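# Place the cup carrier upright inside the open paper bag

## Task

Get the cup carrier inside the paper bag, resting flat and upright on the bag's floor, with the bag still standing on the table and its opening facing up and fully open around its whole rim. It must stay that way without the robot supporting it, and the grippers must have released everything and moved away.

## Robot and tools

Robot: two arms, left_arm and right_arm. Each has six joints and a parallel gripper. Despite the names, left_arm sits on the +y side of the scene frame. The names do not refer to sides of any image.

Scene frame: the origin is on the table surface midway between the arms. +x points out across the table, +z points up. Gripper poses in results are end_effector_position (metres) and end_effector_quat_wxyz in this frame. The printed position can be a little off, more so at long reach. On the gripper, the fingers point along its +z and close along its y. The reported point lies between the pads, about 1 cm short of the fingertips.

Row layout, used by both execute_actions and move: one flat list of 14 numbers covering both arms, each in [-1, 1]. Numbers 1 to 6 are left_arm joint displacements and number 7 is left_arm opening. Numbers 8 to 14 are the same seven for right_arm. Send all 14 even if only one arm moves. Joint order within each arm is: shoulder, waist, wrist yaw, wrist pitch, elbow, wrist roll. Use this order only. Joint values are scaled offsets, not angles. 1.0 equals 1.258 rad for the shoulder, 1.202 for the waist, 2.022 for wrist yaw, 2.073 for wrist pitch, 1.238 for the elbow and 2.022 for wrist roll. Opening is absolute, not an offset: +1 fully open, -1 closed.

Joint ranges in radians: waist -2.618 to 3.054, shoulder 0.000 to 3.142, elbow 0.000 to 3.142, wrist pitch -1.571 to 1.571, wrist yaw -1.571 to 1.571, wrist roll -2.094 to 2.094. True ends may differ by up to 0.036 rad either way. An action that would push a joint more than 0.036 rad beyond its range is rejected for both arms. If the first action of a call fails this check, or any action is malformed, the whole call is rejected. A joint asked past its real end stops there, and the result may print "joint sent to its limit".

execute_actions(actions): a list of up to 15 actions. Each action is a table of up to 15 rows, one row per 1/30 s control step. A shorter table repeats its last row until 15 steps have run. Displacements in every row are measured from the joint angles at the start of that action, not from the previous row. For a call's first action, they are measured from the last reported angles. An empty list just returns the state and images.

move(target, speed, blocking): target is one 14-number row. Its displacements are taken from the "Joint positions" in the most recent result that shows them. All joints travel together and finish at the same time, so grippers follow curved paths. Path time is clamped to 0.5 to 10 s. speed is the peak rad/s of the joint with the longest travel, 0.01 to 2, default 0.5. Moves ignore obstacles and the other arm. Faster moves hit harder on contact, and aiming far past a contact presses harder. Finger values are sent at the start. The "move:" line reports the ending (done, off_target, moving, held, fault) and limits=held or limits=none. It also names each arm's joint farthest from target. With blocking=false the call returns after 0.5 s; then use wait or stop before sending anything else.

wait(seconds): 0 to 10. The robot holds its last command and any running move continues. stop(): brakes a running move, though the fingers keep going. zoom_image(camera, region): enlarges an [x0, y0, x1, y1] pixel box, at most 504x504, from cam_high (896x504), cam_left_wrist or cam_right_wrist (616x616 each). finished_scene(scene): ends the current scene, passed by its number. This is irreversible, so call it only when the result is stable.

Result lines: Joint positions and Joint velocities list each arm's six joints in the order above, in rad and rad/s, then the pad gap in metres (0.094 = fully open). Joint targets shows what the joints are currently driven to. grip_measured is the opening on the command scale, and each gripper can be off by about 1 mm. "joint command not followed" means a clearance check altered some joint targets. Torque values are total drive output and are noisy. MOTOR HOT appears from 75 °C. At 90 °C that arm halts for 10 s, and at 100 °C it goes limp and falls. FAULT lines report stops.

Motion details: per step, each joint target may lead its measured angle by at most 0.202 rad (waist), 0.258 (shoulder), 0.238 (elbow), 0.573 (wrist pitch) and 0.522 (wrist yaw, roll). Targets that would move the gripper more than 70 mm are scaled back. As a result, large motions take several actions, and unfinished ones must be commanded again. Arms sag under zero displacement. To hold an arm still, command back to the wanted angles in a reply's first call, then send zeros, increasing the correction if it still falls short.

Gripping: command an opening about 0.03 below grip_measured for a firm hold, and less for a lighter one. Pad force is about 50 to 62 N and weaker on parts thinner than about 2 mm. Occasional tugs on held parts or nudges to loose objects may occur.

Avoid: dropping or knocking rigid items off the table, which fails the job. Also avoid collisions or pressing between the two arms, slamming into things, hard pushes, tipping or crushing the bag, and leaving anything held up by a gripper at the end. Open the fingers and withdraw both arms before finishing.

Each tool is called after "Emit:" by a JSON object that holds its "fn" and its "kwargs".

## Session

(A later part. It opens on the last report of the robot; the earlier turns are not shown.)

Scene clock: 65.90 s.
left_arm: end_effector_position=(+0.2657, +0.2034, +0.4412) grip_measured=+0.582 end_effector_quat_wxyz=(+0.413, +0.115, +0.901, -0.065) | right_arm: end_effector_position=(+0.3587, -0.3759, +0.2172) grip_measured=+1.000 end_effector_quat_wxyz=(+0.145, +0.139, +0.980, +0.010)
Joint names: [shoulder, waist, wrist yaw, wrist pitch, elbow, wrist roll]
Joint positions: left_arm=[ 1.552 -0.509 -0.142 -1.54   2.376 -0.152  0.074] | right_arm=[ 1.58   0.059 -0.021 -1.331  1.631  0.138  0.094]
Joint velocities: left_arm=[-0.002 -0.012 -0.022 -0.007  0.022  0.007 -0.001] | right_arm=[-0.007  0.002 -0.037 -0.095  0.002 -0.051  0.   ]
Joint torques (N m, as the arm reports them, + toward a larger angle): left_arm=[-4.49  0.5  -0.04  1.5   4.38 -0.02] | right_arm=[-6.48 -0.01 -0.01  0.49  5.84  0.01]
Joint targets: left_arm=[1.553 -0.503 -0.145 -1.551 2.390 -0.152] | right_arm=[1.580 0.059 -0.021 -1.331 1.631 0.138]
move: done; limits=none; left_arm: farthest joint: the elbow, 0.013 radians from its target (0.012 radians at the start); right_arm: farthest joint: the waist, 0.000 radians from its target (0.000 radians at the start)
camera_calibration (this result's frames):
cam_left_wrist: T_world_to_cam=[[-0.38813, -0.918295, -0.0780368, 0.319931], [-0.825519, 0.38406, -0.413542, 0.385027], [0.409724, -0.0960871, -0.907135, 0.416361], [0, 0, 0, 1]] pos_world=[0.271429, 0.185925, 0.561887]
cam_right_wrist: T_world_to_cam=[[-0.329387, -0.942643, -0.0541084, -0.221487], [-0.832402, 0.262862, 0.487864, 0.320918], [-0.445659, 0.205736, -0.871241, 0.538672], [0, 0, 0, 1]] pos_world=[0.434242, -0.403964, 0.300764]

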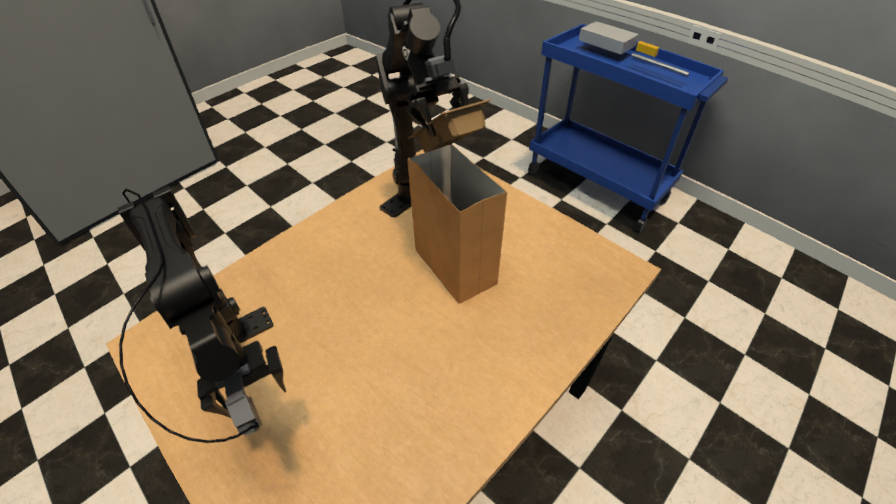

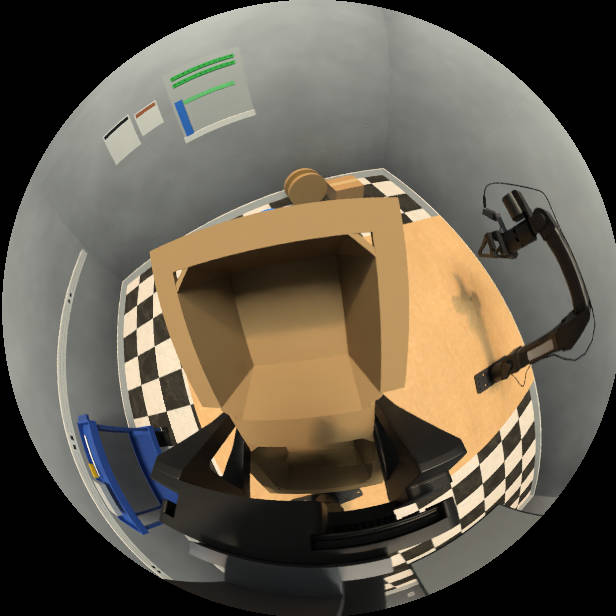

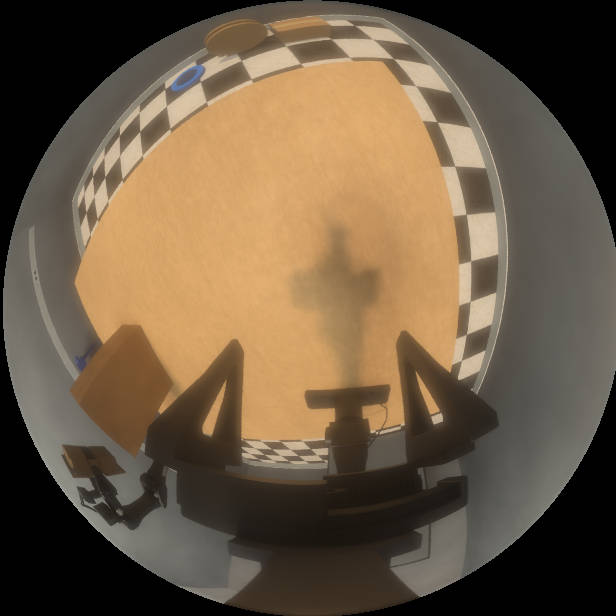

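Emit:
{"fn": "move", "kwargs": {"target": [0.022,0.05,0.02,-0.014,-0.11,0,0.55, 0,0,0,0,0,0,1], "speed": 0.15}}

Emit:
{"fn": "zoom_image", "kwargs": {"camera": "cam_high", "region": [370, 60, 550, 240]}}

Scene clock: 68.83 s.
left_arm: end_effector_position=(+0.2767, +0.2104, +0.3913) grip_measured=+0.582 end_effector_quat_wxyz=(+0.337, +0.107, +0.934, -0.046) | right_arm: end_effector_position=(+0.3587, -0.3759, +0.2172) grip_measured=+1.000 end_effector_quat_wxyz=(+0.145, +0.139, +0.980, +0.010)
Joint names: [shoulder, waist, wrist yaw, wrist pitch, elbow, wrist roll]
Joint positions: left_arm=[ 1.575 -0.457 -0.108 -1.56   2.251 -0.152  0.074] | right_arm=[ 1.58   0.059 -0.021 -1.331  1.631  0.138  0.094]
Joint velocities: left_arm=[-0.012 -0.022  0.051 -0.007 -0.002  0.022  0.   ] | right_arm=[0.002 0.017 0.007 0.081 0.002 0.007 0.   ]
Joint torques (N m, as the arm reports them, + toward a larger angle): left_arm=[-5.02  0.34  0.03  1.29  3.27 -0.01] | right_arm=[-6.49  0.   -0.01  0.49  5.84  0.02]
Joint targets: left_arm=[1.580 -0.449 -0.102 -1.569 2.240 -0.152] | right_arm=[1.580 0.059 -0.021 -1.331 1.631 0.138]
move: done; limits=none; left_arm: farthest joint: the elbow, 0.011 radians from its target (0.136 radians at the start); right_arm: farthest joint: the waist, 0.000 radians from its target (0.000 radians at the start)
camera_calibration (this result's frames):
cam_left_wrist: T_world_to_cam=[[-0.373502, -0.925542, -0.0621971, 0.318002], [-0.890694, 0.376555, -0.254697, 0.328269], [0.259154, -0.0397315, -0.965019, 0.419619], [0, 0, 0, 1]] pos_world=[0.302416, 0.187385, 0.508328]
cam_right_wrist: T_world_to_cam=[[-0.329387, -0.942643, -0.0541084, -0.221487], [-0.832402, 0.262862, 0.487864, 0.320918], [-0.445659, 0.205736, -0.871241, 0.538672], [0, 0, 0, 1]] pos_world=[0.434242, -0.403964, 0.300764]

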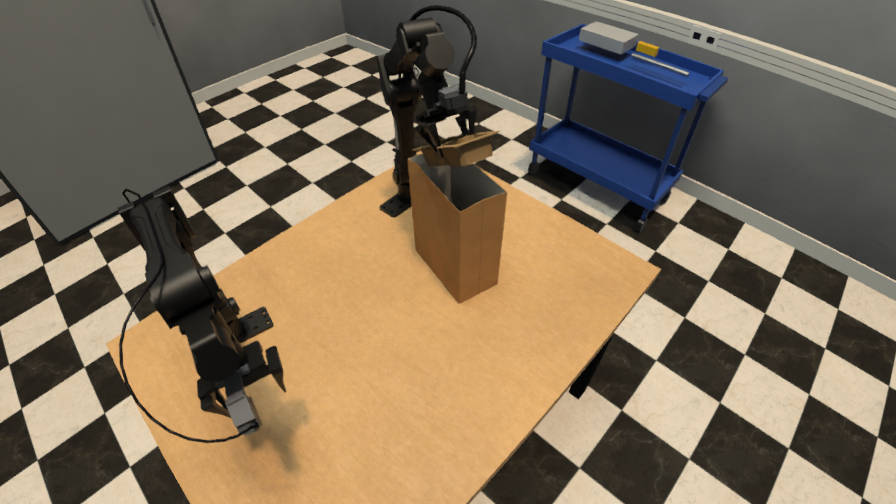

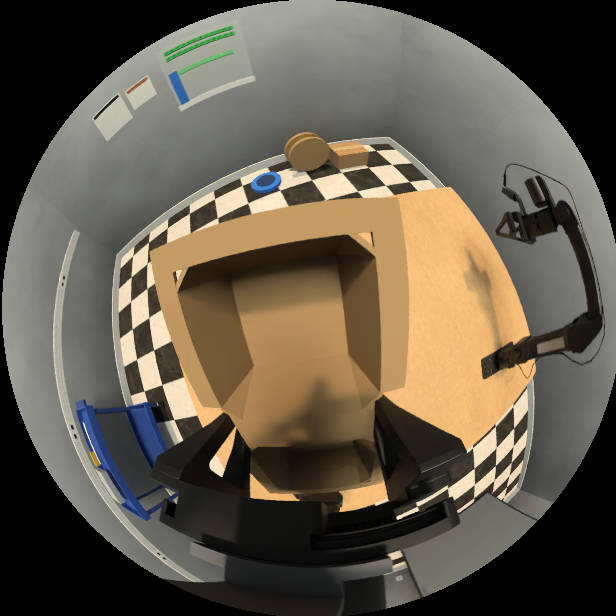

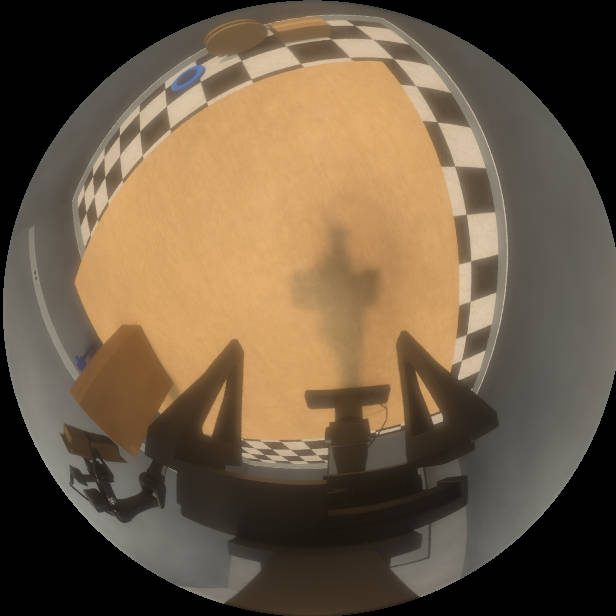

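Region (370, 60, 550, 240) of cam_high's 896x504 image, scaled by 2.800, with more detail than that image has.

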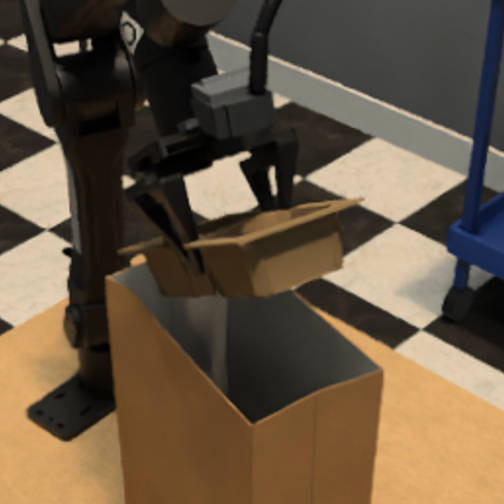

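Emit:
{"fn": "move", "kwargs": {"target": [0.04,0.024,0.008,-0.004,-0.07,0,0.55, 0,0,0,0,0,0,1], "speed": 0.1}}

Emit:
{"fn": "zoom_image", "kwargs": {"camera": "cam_high", "region": [370, 60, 550, 240]}}

Scene clock: 70.67 s.
left_arm: end_effector_position=(+0.2880, +0.2113, +0.3539) grip_measured=+0.582 end_effector_quat_wxyz=(+0.282, +0.103, +0.953, -0.031) | right_arm: end_effector_position=(+0.3587, -0.3759, +0.2172) grip_measured=+1.000 end_effector_quat_wxyz=(+0.145, +0.139, +0.980, +0.010)
Joint names: [shoulder, waist, wrist yaw, wrist pitch, elbow, wrist roll]
Joint positions: left_arm=[ 1.619 -0.436 -0.098 -1.56   2.176 -0.152  0.074] | right_arm=[ 1.58   0.059 -0.021 -1.331  1.631  0.138  0.094]
Joint velocities: left_arm=[-0.012 -0.012 -0.022  0.007  0.002  0.037  0.001] | right_arm=[-0.002 -0.007 -0.007 -0.051 -0.002  0.037  0.   ]
Joint torques (N m, as the arm reports them, + toward a larger angle): left_arm=[-5.79  0.36  0.09  1.15  3.63 -0.06] | right_arm=[-6.49  0.01 -0.01  0.49  5.84  0.02]
Joint targets: left_arm=[1.625 -0.428 -0.092 -1.568 2.164 -0.152] | right_arm=[1.580 0.059 -0.021 -1.331 1.631 0.138]
move: done; limits=none; left_arm: farthest joint: the elbow, 0.012 radians from its target (0.086 radians at the start); right_arm: farthest joint: the waist, 0.000 radians from its target (0.000 radians at the start)
camera_calibration (this result's frames):
cam_left_wrist: T_world_to_cam=[[-0.366391, -0.928704, -0.0571513, 0.317505], [-0.918402, 0.370816, -0.137959, 0.296357], [0.149316, 0.00194095, -0.988788, 0.411962], [0, 0, 0, 1]] pos_world=[0.326994, 0.184175, 0.466374]
cam_right_wrist: T_world_to_cam=[[-0.329387, -0.942643, -0.0541084, -0.221487], [-0.832402, 0.262862, 0.487864, 0.320918], [-0.445659, 0.205736, -0.871241, 0.538672], [0, 0, 0, 1]] pos_world=[0.434242, -0.403964, 0.300764]

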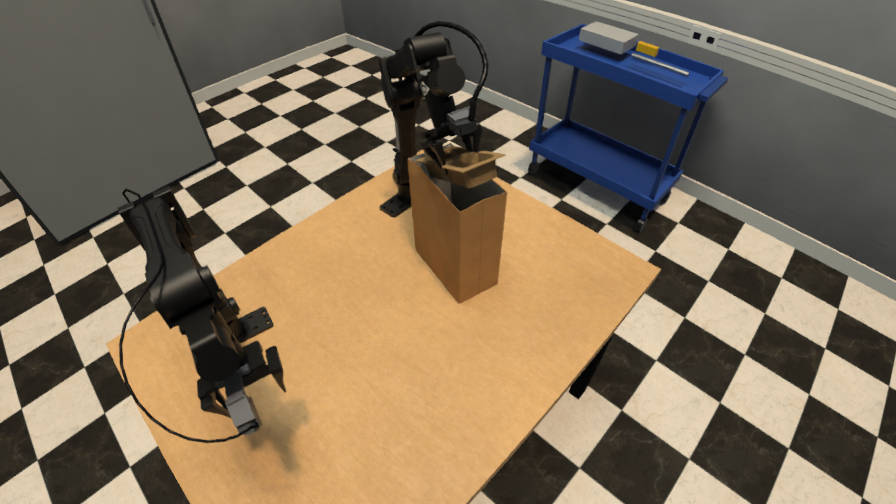

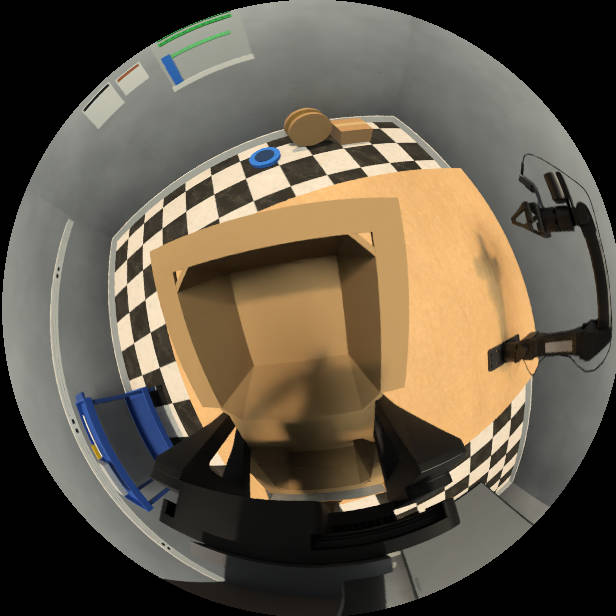

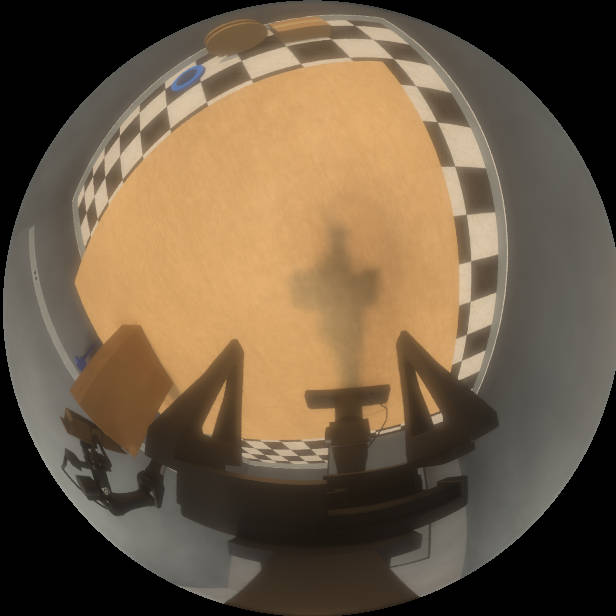

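Region (370, 60, 550, 240) of cam_high's 896x504 image, scaled by 2.800, with more detail than that image has.

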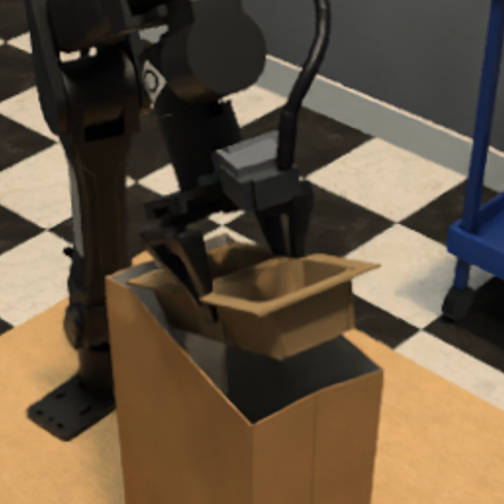

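Emit:
{"fn": "move", "kwargs": {"target": [-0.112,0,0.01,0.069,-0.274,0,0.55, 0,0,0,0,0,0,1], "speed": 0.2}}

Emit:
{"fn": "zoom_image", "kwargs": {"camera": "cam_high", "region": [370, 60, 550, 240]}}

Scene clock: 73.97 s.
left_arm: end_effector_position=(+0.2773, +0.2130, +0.3101) grip_measured=+0.582 end_effector_quat_wxyz=(+0.260, +0.107, +0.959, -0.032) | right_arm: end_effector_position=(+0.3587, -0.3759, +0.2172) grip_measured=+1.000 end_effector_quat_wxyz=(+0.145, +0.139, +0.980, +0.010)
Joint names: [shoulder, waist, wrist yaw, wrist pitch, elbow, wrist roll]
Joint positions: left_arm=[ 1.493 -0.436 -0.083 -1.408  1.855 -0.152  0.074] | right_arm=[ 1.58   0.059 -0.021 -1.331  1.631  0.138  0.094]
Joint velocities: left_arm=[-0.002  0.007  0.007 -0.081 -0.007 -0.007 -0.   ] | right_arm=[ 0.007 -0.007 -0.037  0.066 -0.002 -0.037  0.   ]
Joint torques (N m, as the arm reports them, + toward a larger angle): left_arm=[-6.71 -0.04  0.    1.09  3.68  0.04] | right_arm=[-6.49  0.   -0.02  0.49  5.84  0.01]
Joint targets: left_arm=[1.478 -0.436 -0.077 -1.417 1.836 -0.152] | right_arm=[1.580 0.059 -0.021 -1.331 1.631 0.138]
move: done; limits=none; left_arm: farthest joint: the elbow, 0.018 radians from its target (0.339 radians at the start); right_arm: farthest joint: the waist, 0.000 radians from its target (0.000 radians at the start)
camera_calibration (this result's frames):
cam_left_wrist: T_world_to_cam=[[-0.37566, -0.925641, -0.0454764, 0.310949], [-0.920771, 0.378352, -0.0950283, 0.265564], [0.105168, 0.00617503, -0.994435, 0.383271], [0, 0, 0, 1]] pos_world=[0.321027, 0.184984, 0.420516]
cam_right_wrist: T_world_to_cam=[[-0.329387, -0.942643, -0.0541084, -0.221487], [-0.832402, 0.262862, 0.487864, 0.320918], [-0.445659, 0.205736, -0.871241, 0.538672], [0, 0, 0, 1]] pos_world=[0.434242, -0.403964, 0.300764]

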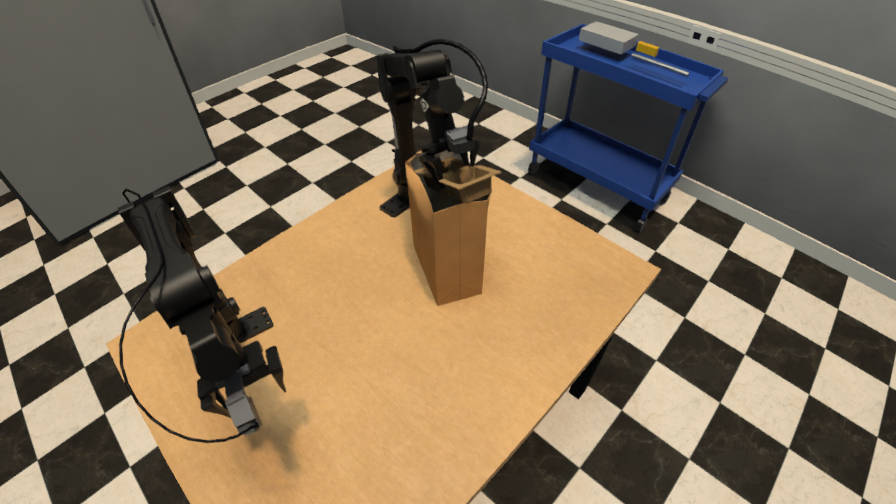

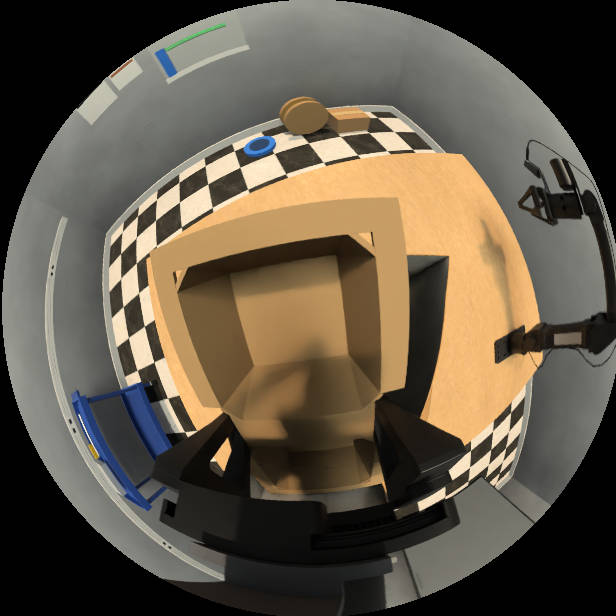

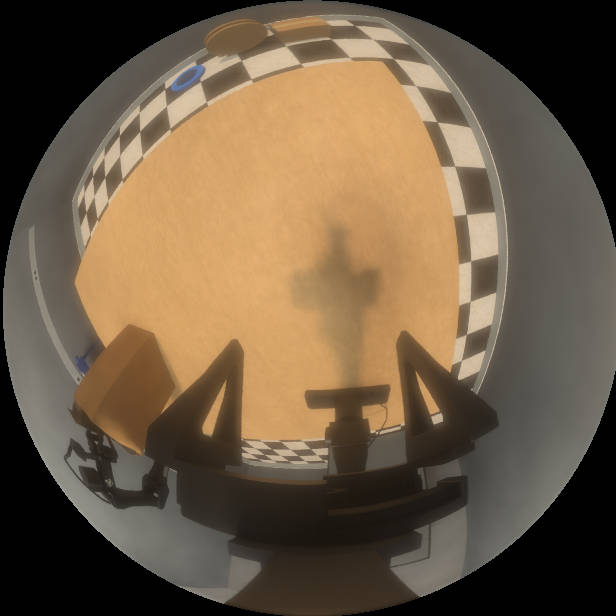

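Region (370, 60, 550, 240) of cam_high's 896x504 image, scaled by 2.800, with more detail than that image has.

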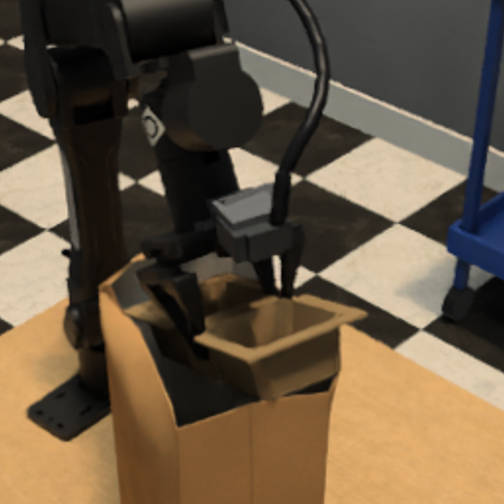

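Emit:
{"fn": "move", "kwargs": {"target": [0.04,0,0,-0.05,0.165,0,0.55, 0,0,0,0,0,0,1], "speed": 0.2}}

Emit:
{"fn": "move", "kwargs": {"target": [0,0.04,0.092,0,0.01,0.158,0.55, 0,0,0,0,0,0,1], "speed": 0.2}}

Emit:
{"fn": "zoom_image", "kwargs": {"camera": "cam_high", "region": [350, 80, 580, 310]}}

Scene clock: 76.87 s.
left_arm: end_effector_position=(+0.2756, +0.2137, +0.3454) grip_measured=+0.582 end_effector_quat_wxyz=(+0.283, +0.105, +0.952, -0.038) | right_arm: end_effector_position=(+0.3587, -0.3759, +0.2172) grip_measured=+1.000 end_effector_quat_wxyz=(+0.145, +0.139, +0.980, +0.010)
Joint names: [shoulder, waist, wrist yaw, wrist pitch, elbow, wrist roll]
Joint positions: left_arm=[ 1.531 -0.436 -0.083 -1.501  2.037 -0.152  0.074] | right_arm=[ 1.58   0.059 -0.021 -1.331  1.631  0.138  0.094]
Joint velocities: left_arm=[ 0.002  0.007 -0.022 -0.007  0.007 -0.051  0.   ] | right_arm=[-0.002 -0.007  0.007  0.037 -0.007  0.007  0.   ]
Joint torques (N m, as the arm reports them, + toward a larger angle): left_arm=[-4.91  0.04 -0.03  1.12  6.09 -0.03] | right_arm=[-6.5   0.02 -0.01  0.48  5.84  0.02]
Joint targets: left_arm=[1.543 -0.436 -0.083 -1.512 2.059 -0.152] | right_arm=[1.580 0.059 -0.021 -1.331 1.631 0.138]
move: off_target (left_arm); limits=none; left_arm: farthest joint: the elbow, 0.023 radians from its target (0.205 radians at the start); right_arm: farthest joint: the waist, 0.000 radians from its target (0.000 radians at the start)
camera_calibration (this result's frames):
cam_left_wrist: T_world_to_cam=[[-0.373578, -0.926514, -0.0448552, 0.311974], [-0.915247, 0.376037, -0.144635, 0.283208], [0.150873, -0.0129789, -0.988468, 0.407996], [0, 0, 0, 1]] pos_world=[0.314196, 0.187846, 0.458246]
cam_right_wrist: T_world_to_cam=[[-0.329387, -0.942643, -0.0541084, -0.221487], [-0.832402, 0.262862, 0.487864, 0.320918], [-0.445659, 0.205736, -0.871241, 0.538672], [0, 0, 0, 1]] pos_world=[0.434242, -0.403964, 0.300764]

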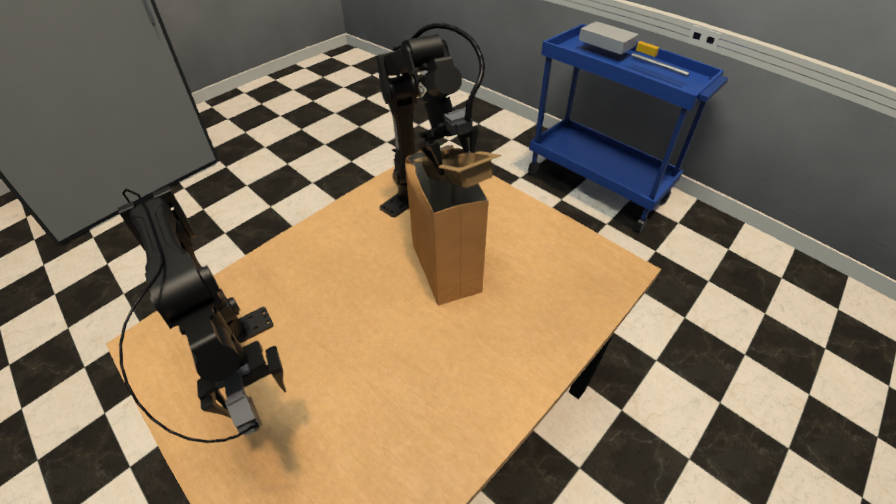

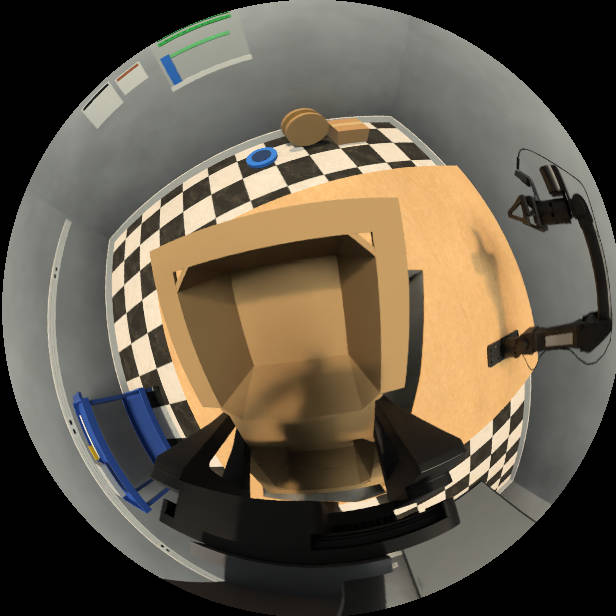

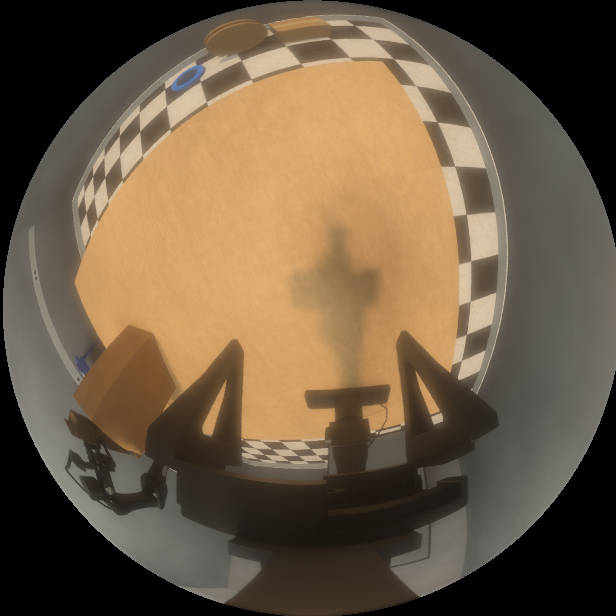

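Scene clock: 79.10 s.
left_arm: end_effector_position=(+0.2688, +0.1968, +0.3455) grip_measured=+0.582 end_effector_quat_wxyz=(+0.277, +0.257, +0.923, -0.072) | right_arm: end_effector_position=(+0.3587, -0.3759, +0.2172) grip_measured=+1.000 end_effector_quat_wxyz=(+0.145, +0.139, +0.980, +0.010)
Joint names: [shoulder, waist, wrist yaw, wrist pitch, elbow, wrist roll]
Joint positions: left_arm=[ 1.531 -0.396  0.093 -1.501  2.037  0.159  0.074] | right_arm=[ 1.58   0.059 -0.021 -1.331  1.631  0.138  0.094]
Joint velocities: left_arm=[-0.007  0.017 -0.037 -0.022 -0.012 -0.007  0.   ] | right_arm=[-0.002 -0.017 -0.037 -0.022 -0.017  0.037  0.   ]
Joint torques (N m, as the arm reports them, + toward a larger angle): left_arm=[-5.73  0.6   0.23  1.22  5.4   0.11] | right_arm=[-6.49  0.01 -0.01  0.49  5.86  0.01]
Joint targets: left_arm=[1.531 -0.388 0.103 -1.501 2.049 0.167] | right_arm=[1.580 0.059 -0.021 -1.331 1.631 0.138]
move: done; limits=none; left_arm: farthest joint: the elbow, 0.013 radians from its target (0.013 radians at the start); right_arm: farthest joint: the waist, 0.000 radians from its target (0.000 radians at the start)
camera_calibration (this result's frames):
cam_left_wrist: T_world_to_cam=[[-0.643111, -0.762764, -0.0678128, 0.341936], [-0.750495, 0.645405, -0.142162, 0.185233], [0.152203, -0.0405326, -0.987518, 0.413662], [0, 0, 0, 1]] pos_world=[0.295959, 0.158033, 0.458019]
cam_right_wrist: T_world_to_cam=[[-0.329387, -0.942643, -0.0541084, -0.221487], [-0.832402, 0.262862, 0.487864, 0.320918], [-0.445659, 0.205736, -0.871241, 0.538672], [0, 0, 0, 1]] pos_world=[0.434242, -0.403964, 0.300764]

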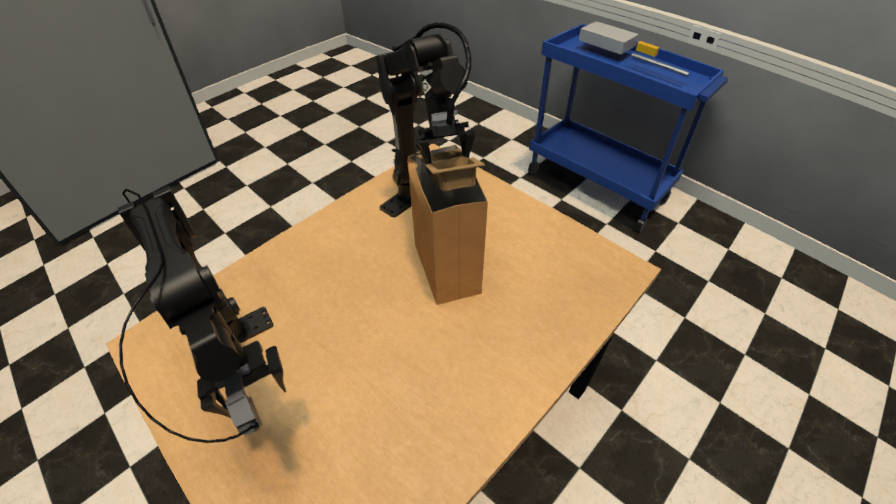

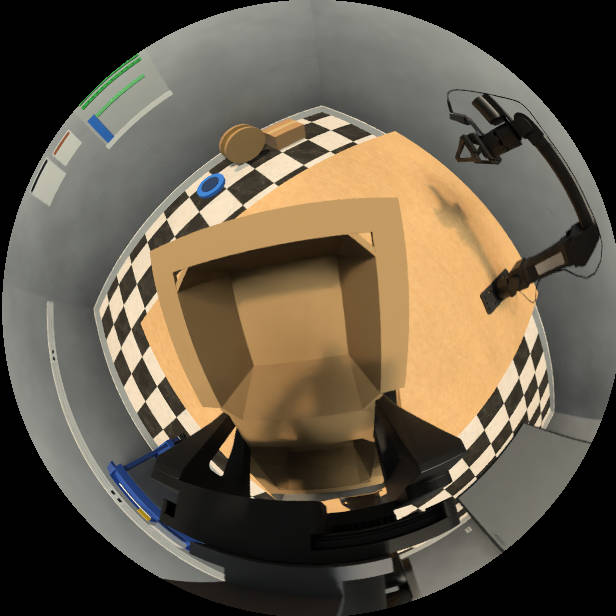

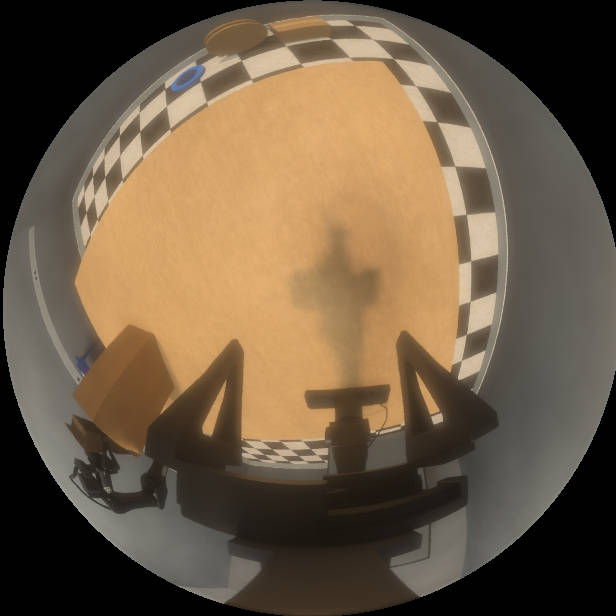

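Region (350, 80, 580, 310) of cam_high's 896x504 image, scaled by 2.191, with more detail than that image has.

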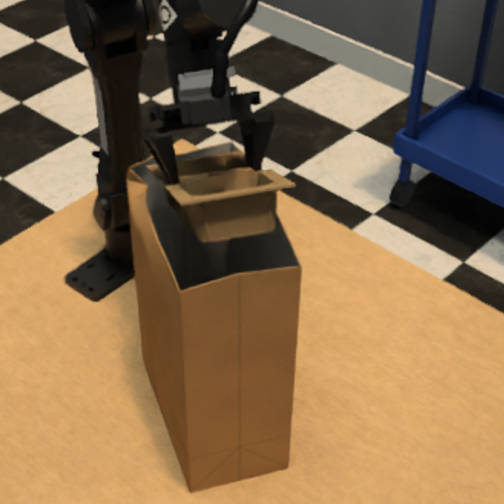

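Emit:
{"fn": "move", "kwargs": {"target": [-0.055,0,0,0.036,-0.165,0,0.55, 0,0,0,0,0,0,1], "speed": 0.15}}

Emit:
{"fn": "zoom_image", "kwargs": {"camera": "cam_high", "region": [350, 80, 580, 310]}}

Scene clock: 81.27 s.
left_arm: end_effector_position=(+0.2623, +0.1992, +0.3062) grip_measured=+0.582 end_effector_quat_wxyz=(+0.239, +0.259, +0.934, -0.069) | right_arm: end_effector_position=(+0.3587, -0.3759, +0.2172) grip_measured=+1.000 end_effector_quat_wxyz=(+0.145, +0.139, +0.980, +0.010)
Joint names: [shoulder, waist, wrist yaw, wrist pitch, elbow, wrist roll]
Joint positions: left_arm=[ 1.484 -0.396  0.093 -1.438  1.845  0.16   0.074] | right_arm=[ 1.58   0.059 -0.021 -1.331  1.631  0.138  0.094]
Joint velocities: left_arm=[-0.002  0.022  0.007 -0.007  0.002 -0.037  0.   ] | right_arm=[-0.007  0.012  0.022 -0.081  0.012 -0.081  0.   ]
Joint torques (N m, as the arm reports them, + toward a larger angle): left_arm=[-7.12  0.05  0.07  1.13  4.16  0.03] | right_arm=[-6.47  0.   -0.01  0.49  5.85  0.01]
Joint targets: left_arm=[1.462 -0.396 0.093 -1.427 1.832 0.159] | right_arm=[1.580 0.059 -0.021 -1.331 1.631 0.138]
move: off_target (left_arm); limits=none; left_arm: farthest joint: the shoulder, 0.022 radians from its target (0.070 radians at the start); right_arm: farthest joint: the waist, 0.000 radians from its target (0.000 radians at the start)
camera_calibration (this result's frames):
cam_left_wrist: T_world_to_cam=[[-0.647451, -0.761015, -0.040771, 0.329436], [-0.758163, 0.648614, -0.0669947, 0.151521], [0.0774287, -0.0124647, -0.99692, 0.392804], [0, 0, 0, 1]] pos_world=[0.297757, 0.157324, 0.415176]
cam_right_wrist: T_world_to_cam=[[-0.329387, -0.942643, -0.0541084, -0.221487], [-0.832402, 0.262862, 0.487864, 0.320918], [-0.445659, 0.205736, -0.871241, 0.538672], [0, 0, 0, 1]] pos_world=[0.434242, -0.403964, 0.300764]

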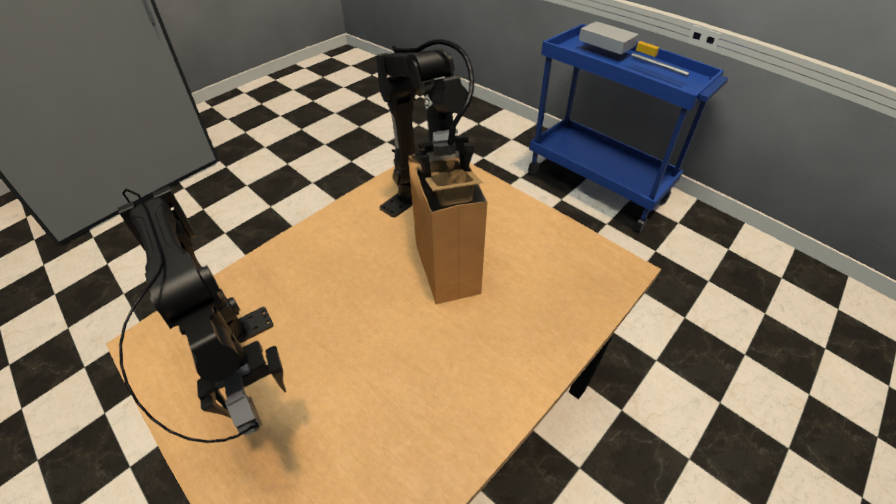

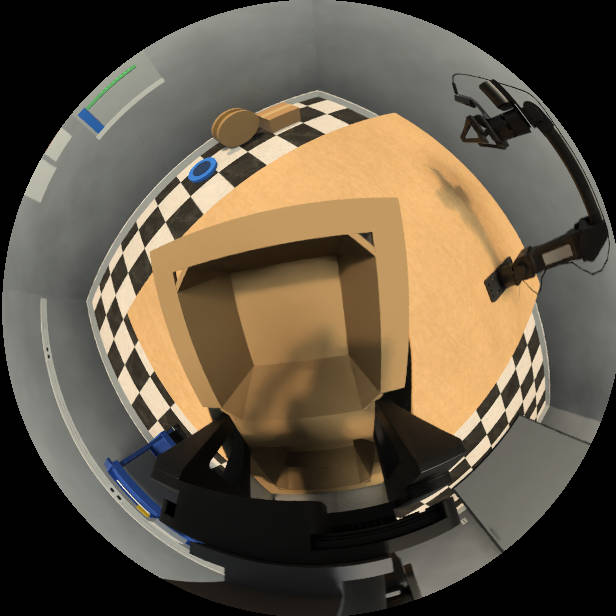

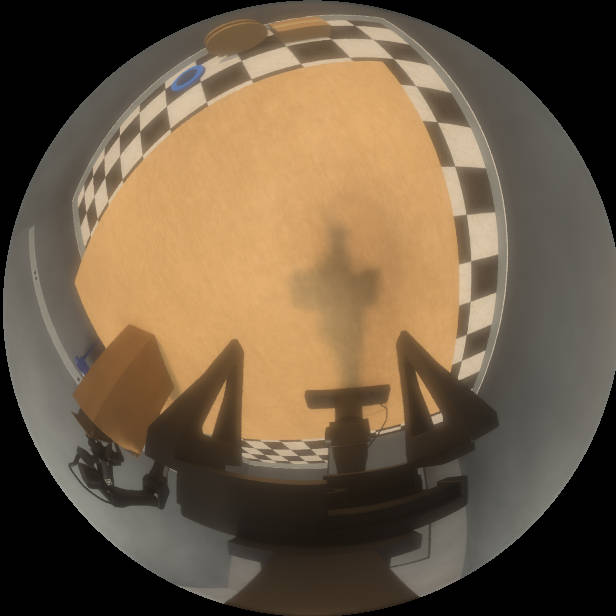

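Region (350, 80, 580, 310) of cam_high's 896x504 image, scaled by 2.191, with more detail than that image has.

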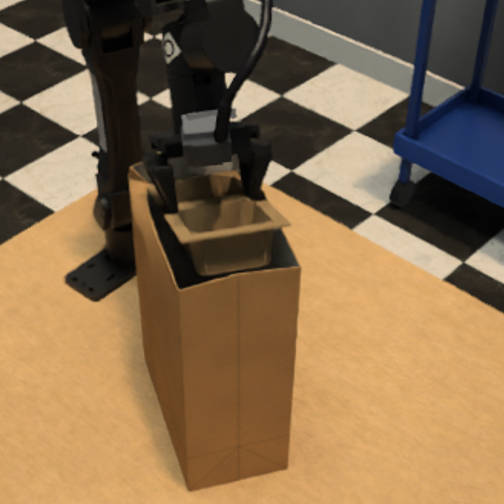

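Emit:
{"fn": "move", "kwargs": {"target": [-0.065,-0.012,0,0.052,-0.16,0,0.55, 0,0,0,0,0,0,1], "speed": 0.12}}

Emit:
{"fn": "zoom_image", "kwargs": {"camera": "cam_high", "region": [350, 80, 580, 310]}}

Scene clock: 83.90 s.
left_arm: end_effector_position=(+0.2565, +0.1993, +0.2741) grip_measured=+0.582 end_effector_quat_wxyz=(+0.226, +0.262, +0.936, -0.068) | right_arm: end_effector_position=(+0.3587, -0.3759, +0.2172) grip_measured=+1.000 end_effector_quat_wxyz=(+0.145, +0.139, +0.980, +0.010)
Joint names: [shoulder, waist, wrist yaw, wrist pitch, elbow, wrist roll]
Joint positions: left_arm=[ 1.424 -0.402  0.093 -1.339  1.66   0.16   0.074] | right_arm=[ 1.58   0.059 -0.021 -1.331  1.631  0.138  0.094]
Joint velocities: left_arm=[ 0.007  0.012  0.022 -0.051 -0.007  0.007 -0.   ] | right_arm=[-0.012 -0.012 -0.022 -0.007 -0.007 -0.007  0.   ]
Joint torques (N m, as the arm reports them, + toward a larger angle): left_arm=[-7.27 -0.54  0.14  1.15  4.32 -0.01] | right_arm=[-6.48  0.01 -0.01  0.49  5.85  0.01]
Joint targets: left_arm=[1.402 -0.411 0.093 -1.330 1.647 0.160] | right_arm=[1.580 0.059 -0.021 -1.331 1.631 0.138]
move: off_target (left_arm); limits=none; left_arm: farthest joint: the shoulder, 0.022 radians from its target (0.082 radians at the start); right_arm: farthest joint: the waist, 0.000 radians from its target (0.000 radians at the start)
camera_calibration (this result's frames):
cam_left_wrist: T_world_to_cam=[[-0.652988, -0.756706, -0.0316645, 0.32252], [-0.75555, 0.653746, -0.0419505, 0.136371], [0.0524447, -0.00346913, -0.998618, 0.366376], [0, 0, 0, 1]] pos_world=[0.294422, 0.156172, 0.381803]
cam_right_wrist: T_world_to_cam=[[-0.329387, -0.942643, -0.0541084, -0.221487], [-0.832402, 0.262862, 0.487864, 0.320918], [-0.445659, 0.205736, -0.871241, 0.538672], [0, 0, 0, 1]] pos_world=[0.434242, -0.403964, 0.300764]

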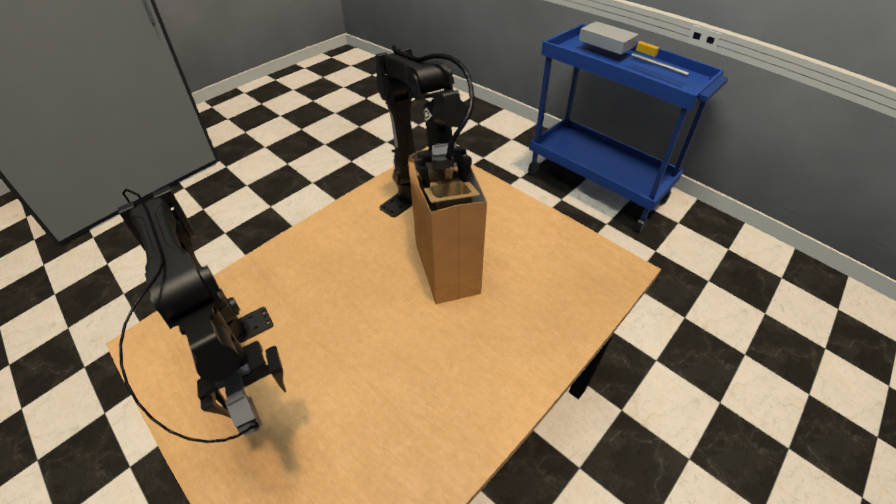

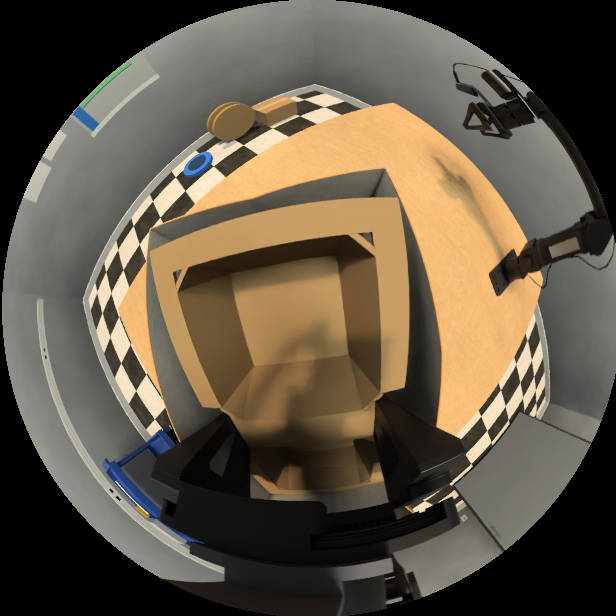

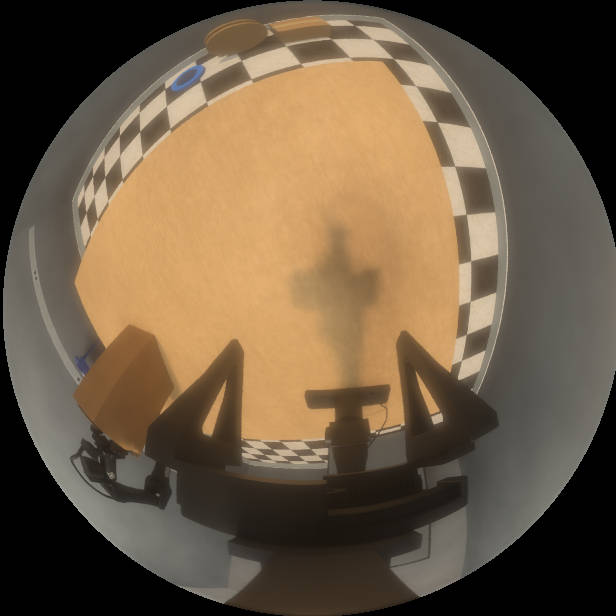

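Region (350, 80, 580, 310) of cam_high's 896x504 image, scaled by 2.191, with more detail than that image has.

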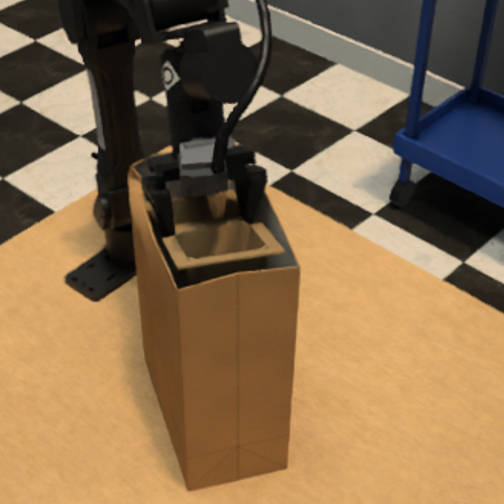

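Emit:
{"fn": "move", "kwargs": {"target": [0.022,0,-0.024,0.022,-0.11,-0.02,0.55, 0,0,0,0,0,0,1], "speed": 0.1}}

Emit:
{"fn": "zoom_image", "kwargs": {"camera": "cam_high", "region": [350, 80, 580, 310]}}

Scene clock: 86.50 s.
left_arm: end_effector_position=(+0.2547, +0.2083, +0.2299) grip_measured=+0.582 end_effector_quat_wxyz=(+0.174, +0.243, +0.953, -0.045) | right_arm: end_effector_position=(+0.3587, -0.3759, +0.2172) grip_measured=+1.000 end_effector_quat_wxyz=(+0.145, +0.139, +0.980, +0.010)
Joint names: [shoulder, waist, wrist yaw, wrist pitch, elbow, wrist roll]
Joint positions: left_arm=[ 1.445 -0.402  0.049 -1.303  1.535  0.127  0.074] | right_arm=[ 1.58   0.059 -0.021 -1.331  1.631  0.138  0.094]
Joint velocities: left_arm=[-0.002 -0.007  0.037 -0.022 -0.002 -0.022 -0.001] | right_arm=[-0.002 -0.002  0.007 -0.007 -0.012 -0.022  0.   ]
Joint torques (N m, as the arm reports them, + toward a larger angle): left_arm=[-5.23 -0.09  0.02  0.96  4.57 -0.07] | right_arm=[-6.46  0.03 -0.01  0.49  5.85  0.02]
Joint targets: left_arm=[1.452 -0.402 0.044 -1.293 1.524 0.120] | right_arm=[1.580 0.059 -0.021 -1.331 1.631 0.138]
move: done; limits=none; left_arm: farthest joint: the elbow, 0.012 radians from its target (0.136 radians at the start); right_arm: farthest joint: the waist, 0.000 radians from its target (0.000 radians at the start)
camera_calibration (this result's frames):
cam_left_wrist: T_world_to_cam=[[-0.619038, -0.785061, -0.0217101, 0.32176], [-0.784167, 0.616337, 0.0721799, 0.116134], [-0.0432848, 0.0617064, -0.997155, 0.332825], [0, 0, 0, 1]] pos_world=[0.304656, 0.160486, 0.330481]
cam_right_wrist: T_world_to_cam=[[-0.329387, -0.942643, -0.0541084, -0.221487], [-0.832402, 0.262862, 0.487864, 0.320918], [-0.445659, 0.205736, -0.871241, 0.538672], [0, 0, 0, 1]] pos_world=[0.434242, -0.403964, 0.300764]

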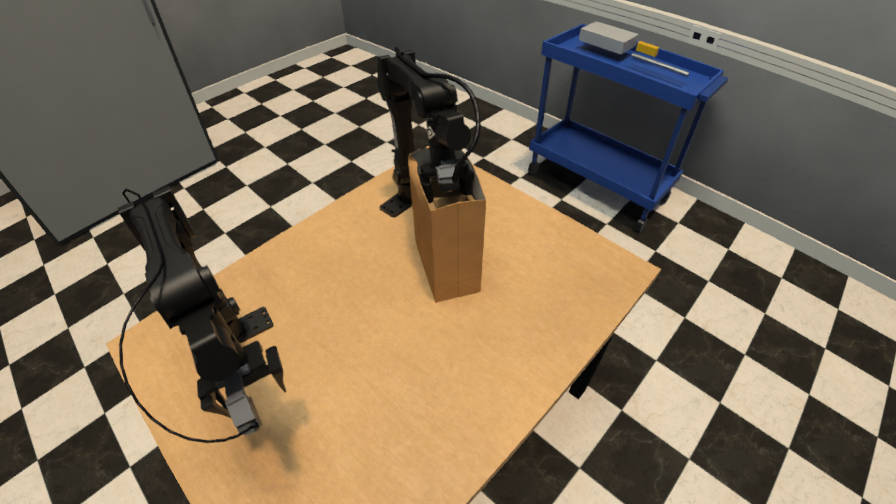

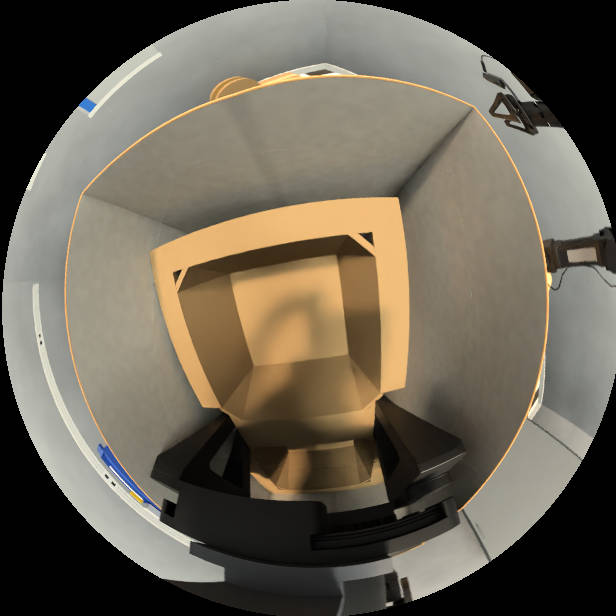

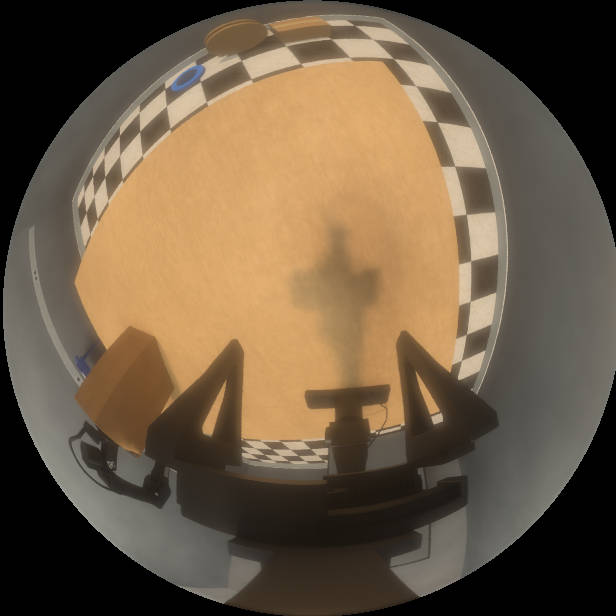

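Region (350, 80, 580, 310) of cam_high's 896x504 image, scaled by 2.191, with more detail than that image has.

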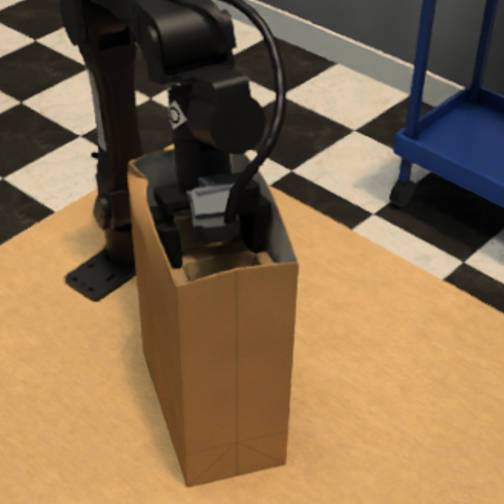

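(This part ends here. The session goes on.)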